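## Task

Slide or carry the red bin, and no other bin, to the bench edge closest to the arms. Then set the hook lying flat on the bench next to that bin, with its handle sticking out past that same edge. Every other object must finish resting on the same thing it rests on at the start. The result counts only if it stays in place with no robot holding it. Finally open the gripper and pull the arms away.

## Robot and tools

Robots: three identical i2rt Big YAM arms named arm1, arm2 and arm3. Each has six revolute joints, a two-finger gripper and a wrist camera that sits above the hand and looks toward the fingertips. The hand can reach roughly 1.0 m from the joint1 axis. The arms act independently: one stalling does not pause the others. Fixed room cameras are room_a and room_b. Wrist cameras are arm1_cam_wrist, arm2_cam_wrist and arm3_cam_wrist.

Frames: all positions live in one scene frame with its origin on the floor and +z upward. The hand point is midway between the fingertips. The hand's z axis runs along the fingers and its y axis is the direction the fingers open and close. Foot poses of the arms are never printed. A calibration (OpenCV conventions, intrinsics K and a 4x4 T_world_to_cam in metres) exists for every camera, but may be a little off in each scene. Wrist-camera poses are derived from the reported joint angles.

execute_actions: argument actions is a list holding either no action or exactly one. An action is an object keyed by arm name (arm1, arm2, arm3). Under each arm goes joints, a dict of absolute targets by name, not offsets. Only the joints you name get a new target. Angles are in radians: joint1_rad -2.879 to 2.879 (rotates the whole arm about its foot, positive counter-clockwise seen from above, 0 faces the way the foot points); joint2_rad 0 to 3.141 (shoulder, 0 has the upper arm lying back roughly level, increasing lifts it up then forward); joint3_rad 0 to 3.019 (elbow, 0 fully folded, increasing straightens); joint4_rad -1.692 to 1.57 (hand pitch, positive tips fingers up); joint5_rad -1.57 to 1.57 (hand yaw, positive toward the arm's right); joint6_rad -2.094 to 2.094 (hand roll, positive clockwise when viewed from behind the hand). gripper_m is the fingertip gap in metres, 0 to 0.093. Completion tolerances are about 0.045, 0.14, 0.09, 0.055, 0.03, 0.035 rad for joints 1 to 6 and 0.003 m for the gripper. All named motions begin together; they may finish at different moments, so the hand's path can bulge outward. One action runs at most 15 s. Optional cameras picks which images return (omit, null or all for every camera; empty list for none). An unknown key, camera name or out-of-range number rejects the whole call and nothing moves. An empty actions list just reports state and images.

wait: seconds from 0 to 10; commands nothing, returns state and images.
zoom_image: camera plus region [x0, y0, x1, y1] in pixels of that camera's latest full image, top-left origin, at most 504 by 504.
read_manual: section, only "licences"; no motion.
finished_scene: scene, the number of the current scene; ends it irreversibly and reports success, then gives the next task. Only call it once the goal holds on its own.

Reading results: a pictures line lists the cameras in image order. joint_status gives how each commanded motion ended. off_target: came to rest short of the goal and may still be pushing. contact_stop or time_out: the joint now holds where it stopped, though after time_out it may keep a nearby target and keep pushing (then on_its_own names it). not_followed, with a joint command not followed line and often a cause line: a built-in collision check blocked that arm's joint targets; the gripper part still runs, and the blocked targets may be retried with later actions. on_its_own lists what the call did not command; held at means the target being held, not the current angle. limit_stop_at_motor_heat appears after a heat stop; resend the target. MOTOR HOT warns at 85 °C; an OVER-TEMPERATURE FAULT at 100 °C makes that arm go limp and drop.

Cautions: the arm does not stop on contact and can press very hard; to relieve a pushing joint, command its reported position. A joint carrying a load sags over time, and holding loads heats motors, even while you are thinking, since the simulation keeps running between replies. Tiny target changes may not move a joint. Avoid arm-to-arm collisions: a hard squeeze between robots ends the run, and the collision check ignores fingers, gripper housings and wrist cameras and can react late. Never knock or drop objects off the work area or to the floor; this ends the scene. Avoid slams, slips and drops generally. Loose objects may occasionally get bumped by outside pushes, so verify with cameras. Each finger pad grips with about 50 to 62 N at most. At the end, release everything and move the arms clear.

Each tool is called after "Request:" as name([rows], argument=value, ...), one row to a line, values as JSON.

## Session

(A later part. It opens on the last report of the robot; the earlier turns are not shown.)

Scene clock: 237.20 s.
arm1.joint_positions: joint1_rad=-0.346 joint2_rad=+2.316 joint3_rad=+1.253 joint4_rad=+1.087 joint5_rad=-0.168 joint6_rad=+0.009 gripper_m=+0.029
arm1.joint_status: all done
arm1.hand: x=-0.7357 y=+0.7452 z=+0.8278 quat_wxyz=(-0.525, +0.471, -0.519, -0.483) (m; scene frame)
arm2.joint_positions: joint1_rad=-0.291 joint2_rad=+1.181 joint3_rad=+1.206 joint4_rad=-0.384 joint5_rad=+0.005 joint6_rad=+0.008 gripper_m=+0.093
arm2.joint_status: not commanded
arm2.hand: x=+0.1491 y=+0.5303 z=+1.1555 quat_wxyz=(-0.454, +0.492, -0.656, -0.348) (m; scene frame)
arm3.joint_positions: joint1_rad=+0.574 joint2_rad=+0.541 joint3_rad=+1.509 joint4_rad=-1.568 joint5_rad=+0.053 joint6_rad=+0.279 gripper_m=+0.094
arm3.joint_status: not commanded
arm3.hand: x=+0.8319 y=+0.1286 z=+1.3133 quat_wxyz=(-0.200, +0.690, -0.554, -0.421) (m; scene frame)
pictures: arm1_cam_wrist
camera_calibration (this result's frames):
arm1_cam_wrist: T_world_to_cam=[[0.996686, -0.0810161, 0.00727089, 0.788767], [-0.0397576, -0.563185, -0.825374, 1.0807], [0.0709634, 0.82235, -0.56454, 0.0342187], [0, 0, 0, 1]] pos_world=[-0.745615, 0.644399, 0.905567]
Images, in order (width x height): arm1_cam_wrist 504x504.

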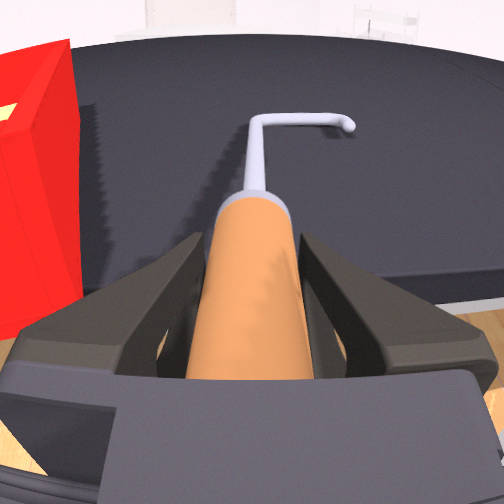

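Lower ~2.5 cm more via q2.

Request:
execute_actions([
  {"arm1":{"joints":{"joint2_rad":2.345}}},
], cameras=["arm1_cam_wrist","room_b"])

Request:
zoom_image(camera="room_b", region=[100, 215, 200, 285])

Scene clock: 239.87 s.
arm1.joint_positions: joint1_rad=-0.346 joint2_rad=+2.344 joint3_rad=+1.260 joint4_rad=+1.099 joint5_rad=-0.168 joint6_rad=+0.008 gripper_m=+0.029
arm1.joint_status: all done
arm1.hand: x=-0.7359 y=+0.7443 z=+0.8128 quat_wxyz=(-0.522, +0.473, -0.522, -0.481) (m; scene frame)
arm2.joint_positions: joint1_rad=-0.291 joint2_rad=+1.181 joint3_rad=+1.206 joint4_rad=-0.384 joint5_rad=+0.005 joint6_rad=+0.008 gripper_m=+0.093
arm2.joint_status: not commanded
arm2.hand: x=+0.1491 y=+0.5303 z=+1.1555 quat_wxyz=(-0.454, +0.492, -0.656, -0.348) (m; scene frame)
arm3.joint_positions: joint1_rad=+0.574 joint2_rad=+0.541 joint3_rad=+1.509 joint4_rad=-1.568 joint5_rad=+0.053 joint6_rad=+0.279 gripper_m=+0.094
arm3.joint_status: not commanded
arm3.hand: x=+0.8319 y=+0.1286 z=+1.3133 quat_wxyz=(-0.200, +0.690, -0.554, -0.421) (m; scene frame)
pictures: arm1_cam_wrist, room_b
camera_calibration (this result's frames):
arm1_cam_wrist: T_world_to_cam=[[0.996696, -0.0809481, 0.00673405, 0.789458], [-0.0408224, -0.570856, -0.820035, 1.06838], [0.0702244, 0.81705, -0.572274, 0.036163], [0, 0, 0, 1]] pos_world=[-0.745776, 0.644248, 0.891486]
Images, in order (width x height): arm1_cam_wrist 504x504, room_b 504x504.

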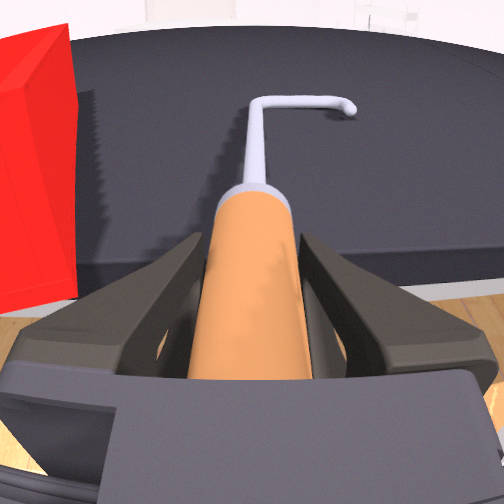

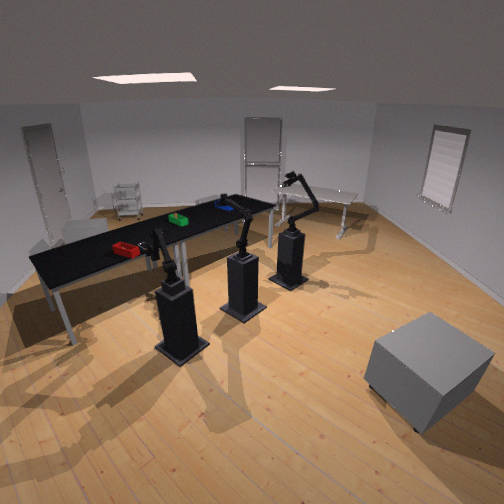

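Region (100, 215, 200, 285) of room_b's 504x504 image, scaled by 5.040, with more detail than that image has; it fills the top 353 rows of this view, and the rest is white.

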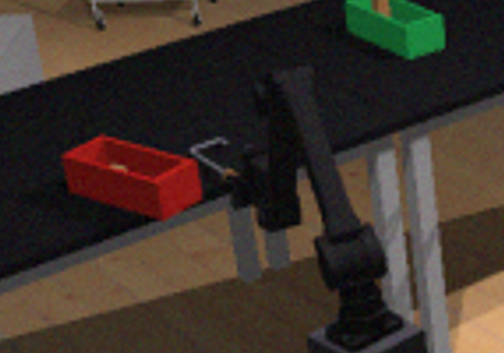

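Request:
execute_actions([
  {"arm1":{"joints":{"gripper_m":0.07}}},
], cameras=["arm1_cam_wrist"])

Scene clock: 243.50 s.
arm1.joint_positions: joint1_rad=-0.346 joint2_rad=+2.344 joint3_rad=+1.264 joint4_rad=+1.099 joint5_rad=-0.169 joint6_rad=+0.008 gripper_m=+0.070
arm1.joint_status: all done
arm1.hand: x=-0.7356 y=+0.7458 z=+0.8147 quat_wxyz=(-0.524, +0.472, -0.520, -0.482) (m; scene frame)
arm2.joint_positions: joint1_rad=-0.291 joint2_rad=+1.181 joint3_rad=+1.206 joint4_rad=-0.384 joint5_rad=+0.005 joint6_rad=+0.008 gripper_m=+0.093
arm2.joint_status: not commanded
arm2.hand: x=+0.1491 y=+0.5303 z=+1.1555 quat_wxyz=(-0.454, +0.492, -0.656, -0.348) (m; scene frame)
arm3.joint_positions: joint1_rad=+0.574 joint2_rad=+0.541 joint3_rad=+1.509 joint4_rad=-1.568 joint5_rad=+0.053 joint6_rad=+0.279 gripper_m=+0.094
arm3.joint_status: not commanded
arm3.hand: x=+0.8319 y=+0.1286 z=+1.3133 quat_wxyz=(-0.200, +0.690, -0.554, -0.421) (m; scene frame)
pictures: arm1_cam_wrist
camera_calibration (this result's frames):
arm1_cam_wrist: T_world_to_cam=[[0.996714, -0.0806127, 0.00792744, 0.788027], [-0.0393369, -0.567264, -0.822596, 1.07132], [0.0708087, 0.819581, -0.568571, 0.0315482], [0, 0, 0, 1]] pos_world=[-0.745529, 0.645391, 0.892956]
Images, in order (width x height): arm1_cam_wrist 504x504.

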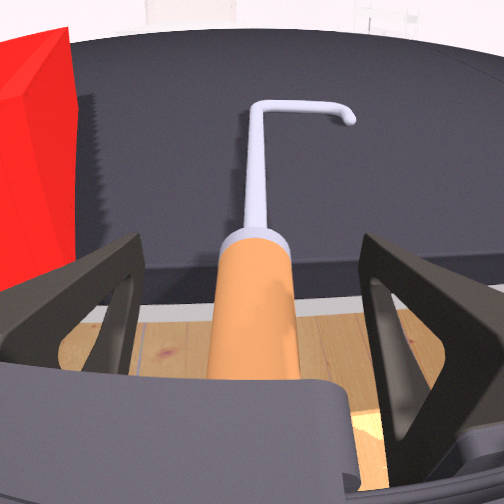

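Request:
execute_actions([
  {"arm1":{"joints":{"joint2_rad":1.5,"joint3_rad":1.1}}},
], cameras=[])

Request:
execute_actions([
  {"arm1":{"joints":{"joint2_rad":1.3,"joint4_rad":-0.1,"joint5_rad":0}}},
], cameras=["arm1_cam_wrist","room_a","room_b"])

Scene clock: 248.17 s.
arm1.joint_positions: joint1_rad=-0.346 joint2_rad=+1.492 joint3_rad=+1.091 joint4_rad=+1.118 joint5_rad=-0.169 joint6_rad=+0.008 gripper_m=+0.070
arm1.joint_status: all done
arm1.hand: x=-0.7757 y=+0.5905 z=+1.3185 quat_wxyz=(-0.694, +0.312, -0.284, -0.583) (m; scene frame)
arm2.joint_positions: joint1_rad=-0.291 joint2_rad=+1.181 joint3_rad=+1.206 joint4_rad=-0.384 joint5_rad=+0.005 joint6_rad=+0.008 gripper_m=+0.093
arm2.joint_status: not commanded
arm2.hand: x=+0.1491 y=+0.5303 z=+1.1555 quat_wxyz=(-0.454, +0.492, -0.656, -0.348) (m; scene frame)
arm3.joint_positions: joint1_rad=+0.574 joint2_rad=+0.541 joint3_rad=+1.509 joint4_rad=-1.568 joint5_rad=+0.053 joint6_rad=+0.279 gripper_m=+0.094
arm3.joint_status: not commanded
arm3.hand: x=+0.8319 y=+0.1286 z=+1.3133 quat_wxyz=(-0.200, +0.690, -0.554, -0.421) (m; scene frame)
pictures: none
No camera images: the call's "cameras" was empty. Leave "cameras" out to get every camera's image.

Scene clock: 249.83 s.
arm1.joint_positions: joint1_rad=-0.346 joint2_rad=+1.299 joint3_rad=+1.091 joint4_rad=-0.092 joint5_rad=-0.002 joint6_rad=+0.007 gripper_m=+0.070
arm1.joint_status: all done
arm1.hand: x=-0.7489 y=+0.5815 z=+1.1563 quat_wxyz=(-0.466, +0.490, -0.641, -0.364) (m; scene frame)
arm2.joint_positions: joint1_rad=-0.291 joint2_rad=+1.181 joint3_rad=+1.206 joint4_rad=-0.384 joint5_rad=+0.005 joint6_rad=+0.008 gripper_m=+0.093
arm2.joint_status: not commanded
arm2.hand: x=+0.1491 y=+0.5303 z=+1.1555 quat_wxyz=(-0.454, +0.492, -0.656, -0.348) (m; scene frame)
arm3.joint_positions: joint1_rad=+0.574 joint2_rad=+0.541 joint3_rad=+1.509 joint4_rad=-1.568 joint5_rad=+0.053 joint6_rad=+0.279 gripper_m=+0.094
arm3.joint_status: not commanded
arm3.hand: x=+0.8319 y=+0.1286 z=+1.3133 quat_wxyz=(-0.200, +0.690, -0.554, -0.421) (m; scene frame)
pictures: arm1_cam_wrist, room_a, room_b
camera_calibration (this result's frames):
arm1_cam_wrist: T_world_to_cam=[[0.970118, -0.242625, 0.00220914, 0.866247], [-0.192241, -0.774152, -0.603101, 1.01058], [0.148038, 0.584655, -0.797661, 0.820694], [0, 0, 0, 1]] pos_world=[-0.767581, 0.512691, 1.2622]
Images, in order (width x height): arm1_cam_wrist 504x504, room_a 504x504, room_b 504x504.

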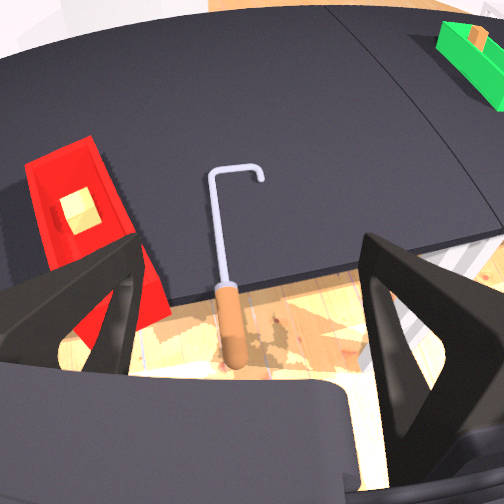

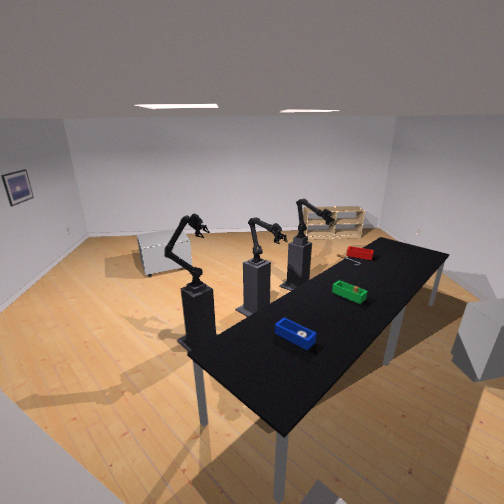

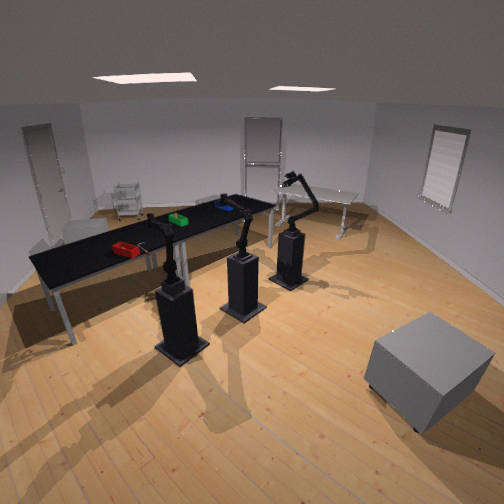

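Request:
zoom_image(camera="arm1_cam_wrist", region=[50, 230, 290, 380])

Request:
zoom_image(camera="room_b", region=[95, 230, 165, 275])

Region (50, 230, 290, 380) of arm1_cam_wrist's 504x504 image, scaled by 2.100, with more detail than that image has; it fills the top 315 rows of this view, and the rest is white.

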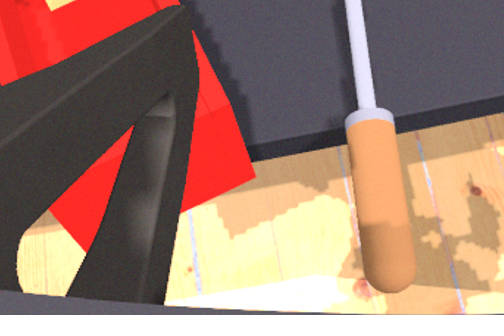

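Region (95, 230, 165, 275) of room_b's 504x504 image, scaled by 7.200, with more detail than that image has; it fills the top 324 rows of this view, and the rest is white.

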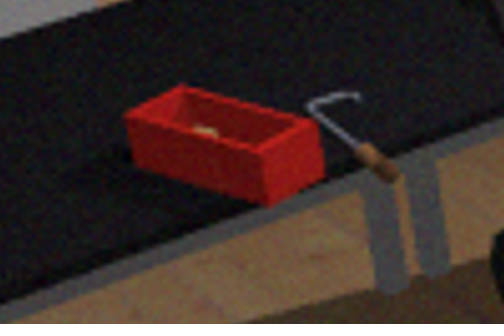

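Request:
execute_actions([
  {"arm1":{"joints":{"joint1_rad":-0.13,"joint2_rad":1.8,"joint4_rad":1.01}}},
], cameras=[])

Request:
execute_actions([
  {"arm1":{"joints":{"joint2_rad":2.14}}},
], cameras=["arm1_cam_wrist"])

Scene clock: 264.27 s.
arm1.joint_positions: joint1_rad=-0.127 joint2_rad=+1.824 joint3_rad=+1.091 joint4_rad=+0.989 joint5_rad=-0.001 joint6_rad=+0.006 gripper_m=+0.070
arm1.joint_status: all done
arm1.hand: x=-0.8734 y=+0.7104 z=+1.0810 quat_wxyz=(-0.567, +0.423, -0.444, -0.551) (m; scene frame)
arm2.joint_positions: joint1_rad=-0.291 joint2_rad=+1.181 joint3_rad=+1.206 joint4_rad=-0.384 joint5_rad=+0.005 joint6_rad=+0.008 gripper_m=+0.093
arm2.joint_status: not commanded
arm2.hand: x=+0.1491 y=+0.5303 z=+1.1555 quat_wxyz=(-0.454, +0.492, -0.656, -0.348) (m; scene frame)
arm3.joint_positions: joint1_rad=+0.574 joint2_rad=+0.541 joint3_rad=+1.509 joint4_rad=-1.568 joint5_rad=+0.053 joint6_rad=+0.279 gripper_m=+0.094
arm3.joint_status: not commanded
arm3.hand: x=+0.8319 y=+0.1286 z=+1.3133 quat_wxyz=(-0.200, +0.690, -0.554, -0.421) (m; scene frame)
pictures: none
No camera images: the call's "cameras" was empty. Leave "cameras" out to get every camera's image.

Scene clock: 265.53 s.
arm1.joint_positions: joint1_rad=-0.127 joint2_rad=+2.171 joint3_rad=+1.089 joint4_rad=+1.002 joint5_rad=-0.001 joint6_rad=+0.006 gripper_m=+0.070
arm1.joint_status: all done
arm1.hand: x=-0.8737 y=+0.7211 z=+0.8418 quat_wxyz=(-0.485, +0.508, -0.533, -0.472) (m; scene frame)
arm2.joint_positions: joint1_rad=-0.291 joint2_rad=+1.181 joint3_rad=+1.206 joint4_rad=-0.384 joint5_rad=+0.005 joint6_rad=+0.008 gripper_m=+0.093
arm2.joint_status: not commanded
arm2.hand: x=+0.1491 y=+0.5303 z=+1.1555 quat_wxyz=(-0.454, +0.492, -0.656, -0.348) (m; scene frame)
arm3.joint_positions: joint1_rad=+0.574 joint2_rad=+0.541 joint3_rad=+1.509 joint4_rad=-1.568 joint5_rad=+0.053 joint6_rad=+0.279 gripper_m=+0.094
arm3.joint_status: not commanded
arm3.hand: x=+0.8319 y=+0.1286 z=+1.3133 quat_wxyz=(-0.200, +0.690, -0.554, -0.421) (m; scene frame)
pictures: arm1_cam_wrist
camera_calibration (this result's frames):
arm1_cam_wrist: T_world_to_cam=[[0.999597, -0.0280157, 0.00461036, 0.890833], [-0.0145816, -0.645881, -0.763299, 1.10259], [0.0243621, 0.762924, -0.646029, 0.142486], [0, 0, 0, 1]] pos_world=[-0.877868, 0.628391, 0.929545]
Images, in order (width x height): arm1_cam_wrist 504x504.

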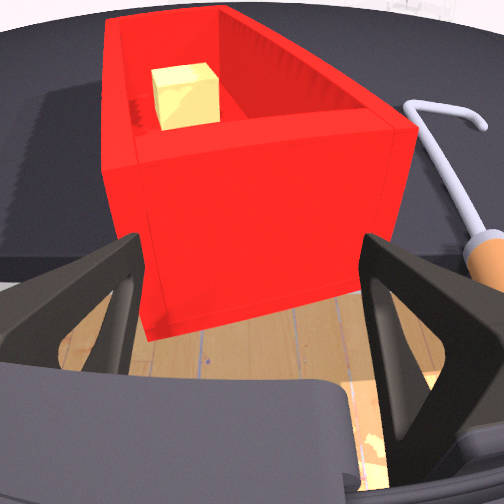

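Request:
execute_actions([
  {"arm1":{"joints":{"joint2_rad":2.22,"joint3_rad":1.285,"joint4_rad":0.935,"gripper_m":0.062}}},
], cameras=["arm1_cam_wrist"])

Scene clock: 272.80 s.
arm1.joint_positions: joint1_rad=-0.127 joint2_rad=+2.219 joint3_rad=+1.249 joint4_rad=+0.941 joint5_rad=-0.001 joint6_rad=+0.006 gripper_m=+0.062
arm1.joint_status: all done
arm1.hand: x=-0.8717 y=+0.7712 z=+0.8627 quat_wxyz=(-0.498, +0.497, -0.520, -0.484) (m; scene frame)
arm2.joint_positions: joint1_rad=-0.291 joint2_rad=+1.181 joint3_rad=+1.206 joint4_rad=-0.384 joint5_rad=+0.005 joint6_rad=+0.008 gripper_m=+0.093
arm2.joint_status: not commanded
arm2.hand: x=+0.1491 y=+0.5303 z=+1.1555 quat_wxyz=(-0.454, +0.492, -0.656, -0.348) (m; scene frame)
arm3.joint_positions: joint1_rad=+0.574 joint2_rad=+0.541 joint3_rad=+1.509 joint4_rad=-1.568 joint5_rad=+0.053 joint6_rad=+0.279 gripper_m=+0.094
arm3.joint_status: not commanded
arm3.hand: x=+0.8319 y=+0.1286 z=+1.3133 quat_wxyz=(-0.200, +0.690, -0.554, -0.421) (m; scene frame)
pictures: arm1_cam_wrist
camera_calibration (this result's frames):
arm1_cam_wrist: T_world_to_cam=[[0.999592, -0.0280214, 0.00551376, 0.889411], [-0.0126325, -0.606989, -0.79461, 1.1496], [0.0256129, 0.794216, -0.607095, 0.061047], [0, 0, 0, 1]] pos_world=[-0.87609, 0.674232, 0.94564]
Images, in order (width x height): arm1_cam_wrist 504x504.

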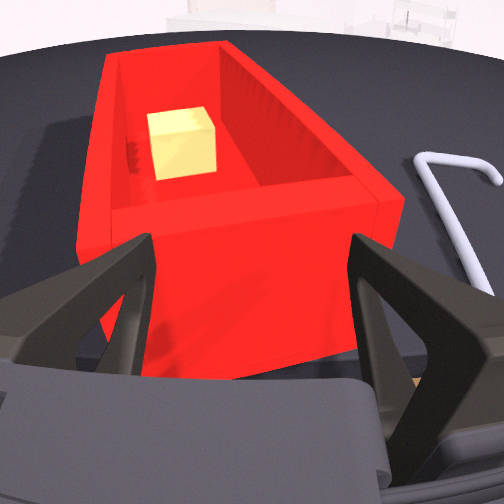

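Request:
execute_actions([
  {"arm1":{"joints":{"joint4_rad":0.85}}},
], cameras=["arm1_cam_wrist","room_b"])

Request:
zoom_image(camera="room_b", region=[95, 225, 165, 275])

Scene clock: 276.37 s.
arm1.joint_positions: joint1_rad=-0.127 joint2_rad=+2.219 joint3_rad=+1.249 joint4_rad=+0.858 joint5_rad=-0.001 joint6_rad=+0.006 gripper_m=+0.062
arm1.joint_status: all done
arm1.hand: x=-0.8719 y=+0.7696 z=+0.8425 quat_wxyz=(-0.476, +0.516, -0.541, -0.463) (m; scene frame)
arm2.joint_positions: joint1_rad=-0.291 joint2_rad=+1.181 joint3_rad=+1.206 joint4_rad=-0.384 joint5_rad=+0.005 joint6_rad=+0.008 gripper_m=+0.093
arm2.joint_status: not commanded
arm2.hand: x=+0.1491 y=+0.5303 z=+1.1555 quat_wxyz=(-0.454, +0.492, -0.656, -0.348) (m; scene frame)
arm3.joint_positions: joint1_rad=+0.574 joint2_rad=+0.541 joint3_rad=+1.509 joint4_rad=-1.568 joint5_rad=+0.053 joint6_rad=+0.279 gripper_m=+0.094
arm3.joint_status: not commanded
arm3.hand: x=+0.8319 y=+0.1286 z=+1.3133 quat_wxyz=(-0.200, +0.690, -0.554, -0.421) (m; scene frame)
pictures: arm1_cam_wrist, room_b
camera_calibration (this result's frames):
arm1_cam_wrist: T_world_to_cam=[[0.999615, -0.0273474, 0.00458693, 0.889885], [-0.014933, -0.670285, -0.741953, 1.13496], [0.0233651, 0.741599, -0.670436, 0.141918], [0, 0, 0, 1]] pos_world=[-0.875911, 0.679836, 0.933151]
Images, in order (width x height): arm1_cam_wrist 504x504, room_b 504x504.

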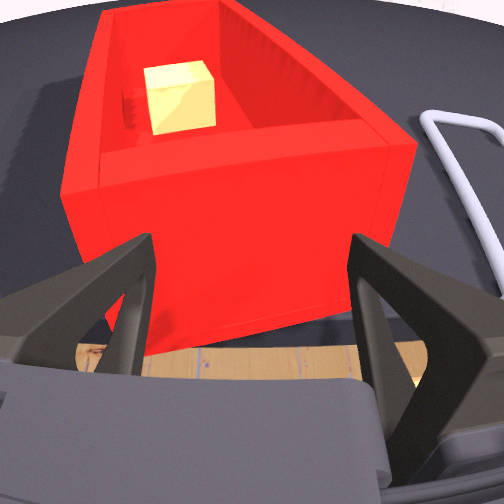

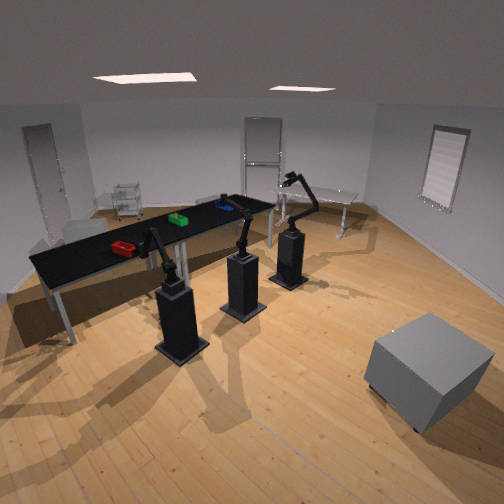

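Region (95, 225, 165, 275) of room_b's 504x504 image, scaled by 7.200, with more detail than that image has; it fills the top 360 rows of this view, and the rest is white.

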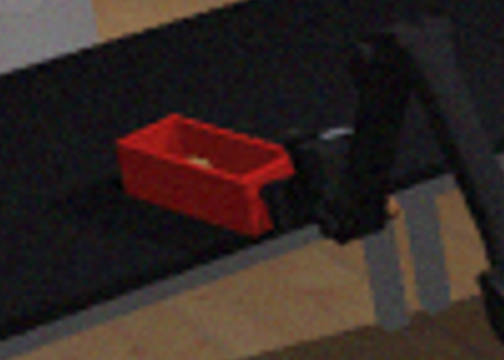

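Request:
execute_actions([
  {"arm1":{"joints":{"joint2_rad":2.265,"joint3_rad":1.36,"joint4_rad":0.82}}},
], cameras=["arm1_cam_wrist"])

Scene clock: 280.00 s.
arm1.joint_positions: joint1_rad=-0.127 joint2_rad=+2.254 joint3_rad=+1.314 joint4_rad=+0.827 joint5_rad=-0.001 joint6_rad=+0.006 gripper_m=+0.062
arm1.joint_status: all done
arm1.hand: x=-0.8712 y=+0.7880 z=+0.8384 quat_wxyz=(-0.476, +0.516, -0.541, -0.463) (m; scene frame)
arm2.joint_positions: joint1_rad=-0.291 joint2_rad=+1.181 joint3_rad=+1.206 joint4_rad=-0.384 joint5_rad=+0.005 joint6_rad=+0.008 gripper_m=+0.093
arm2.joint_status: not commanded
arm2.hand: x=+0.1491 y=+0.5303 z=+1.1555 quat_wxyz=(-0.454, +0.492, -0.656, -0.348) (m; scene frame)
arm3.joint_positions: joint1_rad=+0.574 joint2_rad=+0.541 joint3_rad=+1.509 joint4_rad=-1.568 joint5_rad=+0.053 joint6_rad=+0.279 gripper_m=+0.094
arm3.joint_status: not commanded
arm3.hand: x=+0.8319 y=+0.1286 z=+1.3133 quat_wxyz=(-0.200, +0.690, -0.554, -0.421) (m; scene frame)
pictures: arm1_cam_wrist
camera_calibration (this result's frames):
arm1_cam_wrist: T_world_to_cam=[[0.999616, -0.0273386, 0.00457367, 0.889708], [-0.0149637, -0.671133, -0.741186, 1.14423], [0.0233325, 0.740832, -0.671285, 0.126795], [0, 0, 0, 1]] pos_world=[-0.875203, 0.698323, 0.929136]
Images, in order (width x height): arm1_cam_wrist 504x504.

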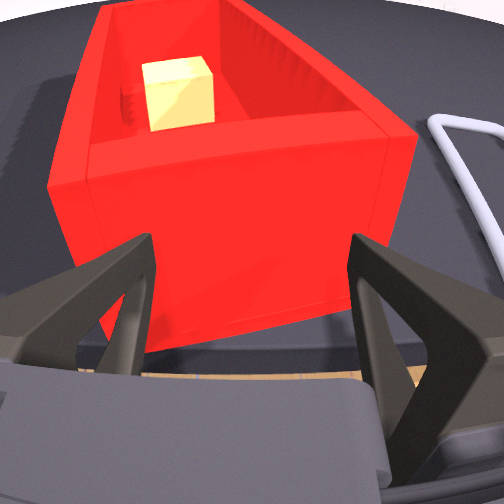

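Request:
execute_actions([
  {"arm1":{"joints":{"joint2_rad":2.30,"joint3_rad":1.41}}},
], cameras=["arm1_cam_wrist"])

Scene clock: 283.10 s.
arm1.joint_positions: joint1_rad=-0.127 joint2_rad=+2.288 joint3_rad=+1.364 joint4_rad=+0.827 joint5_rad=-0.001 joint6_rad=+0.006 gripper_m=+0.062
arm1.joint_status: all done
arm1.hand: x=-0.8706 y=+0.8017 z=+0.8364 quat_wxyz=(-0.481, +0.512, -0.537, -0.467) (m; scene frame)
arm2.joint_positions: joint1_rad=-0.291 joint2_rad=+1.181 joint3_rad=+1.206 joint4_rad=-0.384 joint5_rad=+0.005 joint6_rad=+0.008 gripper_m=+0.093
arm2.joint_status: not commanded
arm2.hand: x=+0.1491 y=+0.5303 z=+1.1555 quat_wxyz=(-0.454, +0.492, -0.656, -0.348) (m; scene frame)
arm3.joint_positions: joint1_rad=+0.574 joint2_rad=+0.541 joint3_rad=+1.509 joint4_rad=-1.568 joint5_rad=+0.053 joint6_rad=+0.279 gripper_m=+0.094
arm3.joint_status: not commanded
arm3.hand: x=+0.8319 y=+0.1286 z=+1.3133 quat_wxyz=(-0.200, +0.690, -0.554, -0.421) (m; scene frame)
pictures: arm1_cam_wrist
camera_calibration (this result's frames):
arm1_cam_wrist: T_world_to_cam=[[0.999611, -0.0274694, 0.00476708, 0.889504], [-0.0145107, -0.658607, -0.752347, 1.15167], [0.0238062, 0.751985, -0.65875, 0.096287], [0, 0, 0, 1]] pos_world=[-0.874739, 0.710528, 0.925646]
Images, in order (width x height): arm1_cam_wrist 504x504.

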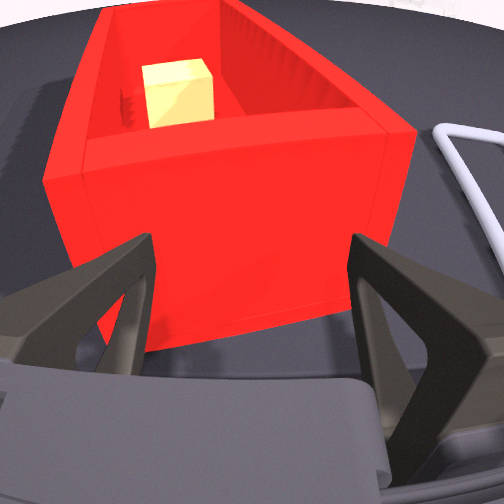

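Request:
execute_actions([
  {"arm1":{"joints":{"joint2_rad":2.12,"joint3_rad":1.15,"joint4_rad":0.97}}},
], cameras=[])

Request:
execute_actions([
  {"arm1":{"joints":{"joint2_rad":1.3,"joint3_rad":1.0,"joint4_rad":0.6}}},
], cameras=["room_a","room_b"])

Request:
zoom_image(camera="room_b", region=[95, 225, 165, 275])

Scene clock: 289.07 s.
arm1.joint_positions: joint1_rad=-0.127 joint2_rad=+2.131 joint3_rad=+1.154 joint4_rad=+0.953 joint5_rad=-0.001 joint6_rad=+0.006 gripper_m=+0.062
arm1.joint_status: all done
arm1.hand: x=-0.8727 y=+0.7451 z=+0.8861 quat_wxyz=(-0.499, +0.495, -0.519, -0.486) (m; scene frame)
arm2.joint_positions: joint1_rad=-0.291 joint2_rad=+1.181 joint3_rad=+1.206 joint4_rad=-0.384 joint5_rad=+0.005 joint6_rad=+0.008 gripper_m=+0.093
arm2.joint_status: not commanded
arm2.hand: x=+0.1491 y=+0.5303 z=+1.1555 quat_wxyz=(-0.454, +0.492, -0.656, -0.348) (m; scene frame)
arm3.joint_positions: joint1_rad=+0.574 joint2_rad=+0.541 joint3_rad=+1.509 joint4_rad=-1.568 joint5_rad=+0.053 joint6_rad=+0.279 gripper_m=+0.094
arm3.joint_status: not commanded
arm3.hand: x=+0.8319 y=+0.1286 z=+1.3133 quat_wxyz=(-0.200, +0.690, -0.554, -0.421) (m; scene frame)
pictures: none
No camera images: the call's "cameras" was empty. Leave "cameras" out to get every camera's image.

Scene clock: 290.63 s.
arm1.joint_positions: joint1_rad=-0.127 joint2_rad=+1.291 joint3_rad=+0.988 joint4_rad=+0.607 joint5_rad=-0.001 joint6_rad=+0.006 gripper_m=+0.062
arm1.joint_status: all done
arm1.hand: x=-0.8776 y=+0.5890 z=+1.2674 quat_wxyz=(-0.577, +0.410, -0.430, -0.560) (m; scene frame)
arm2.joint_positions: joint1_rad=-0.291 joint2_rad=+1.181 joint3_rad=+1.206 joint4_rad=-0.384 joint5_rad=+0.005 joint6_rad=+0.008 gripper_m=+0.093
arm2.joint_status: not commanded
arm2.hand: x=+0.1491 y=+0.5303 z=+1.1555 quat_wxyz=(-0.454, +0.492, -0.656, -0.348) (m; scene frame)
arm3.joint_positions: joint1_rad=+0.574 joint2_rad=+0.541 joint3_rad=+1.509 joint4_rad=-1.568 joint5_rad=+0.053 joint6_rad=+0.279 gripper_m=+0.094
arm3.joint_status: not commanded
arm3.hand: x=+0.8319 y=+0.1286 z=+1.3133 quat_wxyz=(-0.200, +0.690, -0.554, -0.421) (m; scene frame)
pictures: room_a, room_b
Images, in order (width x height): room_a 504x504, room_b 504x504.

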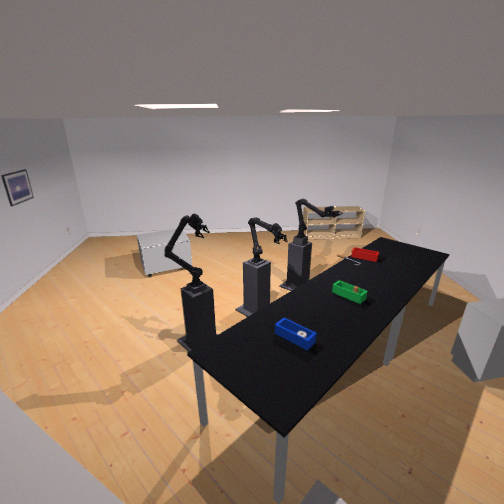

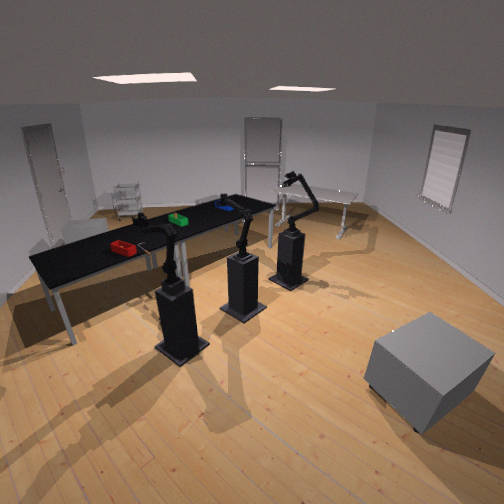

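Region (95, 225, 165, 275) of room_b's 504x504 image, scaled by 7.200, with more detail than that image has; it fills the top 360 rows of this view, and the rest is white.

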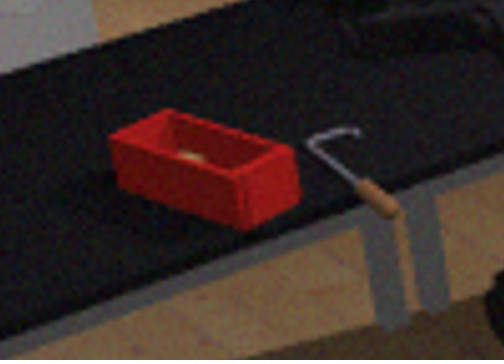

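Request:
finished_scene(scene=2)

The scene is finished: the task was done.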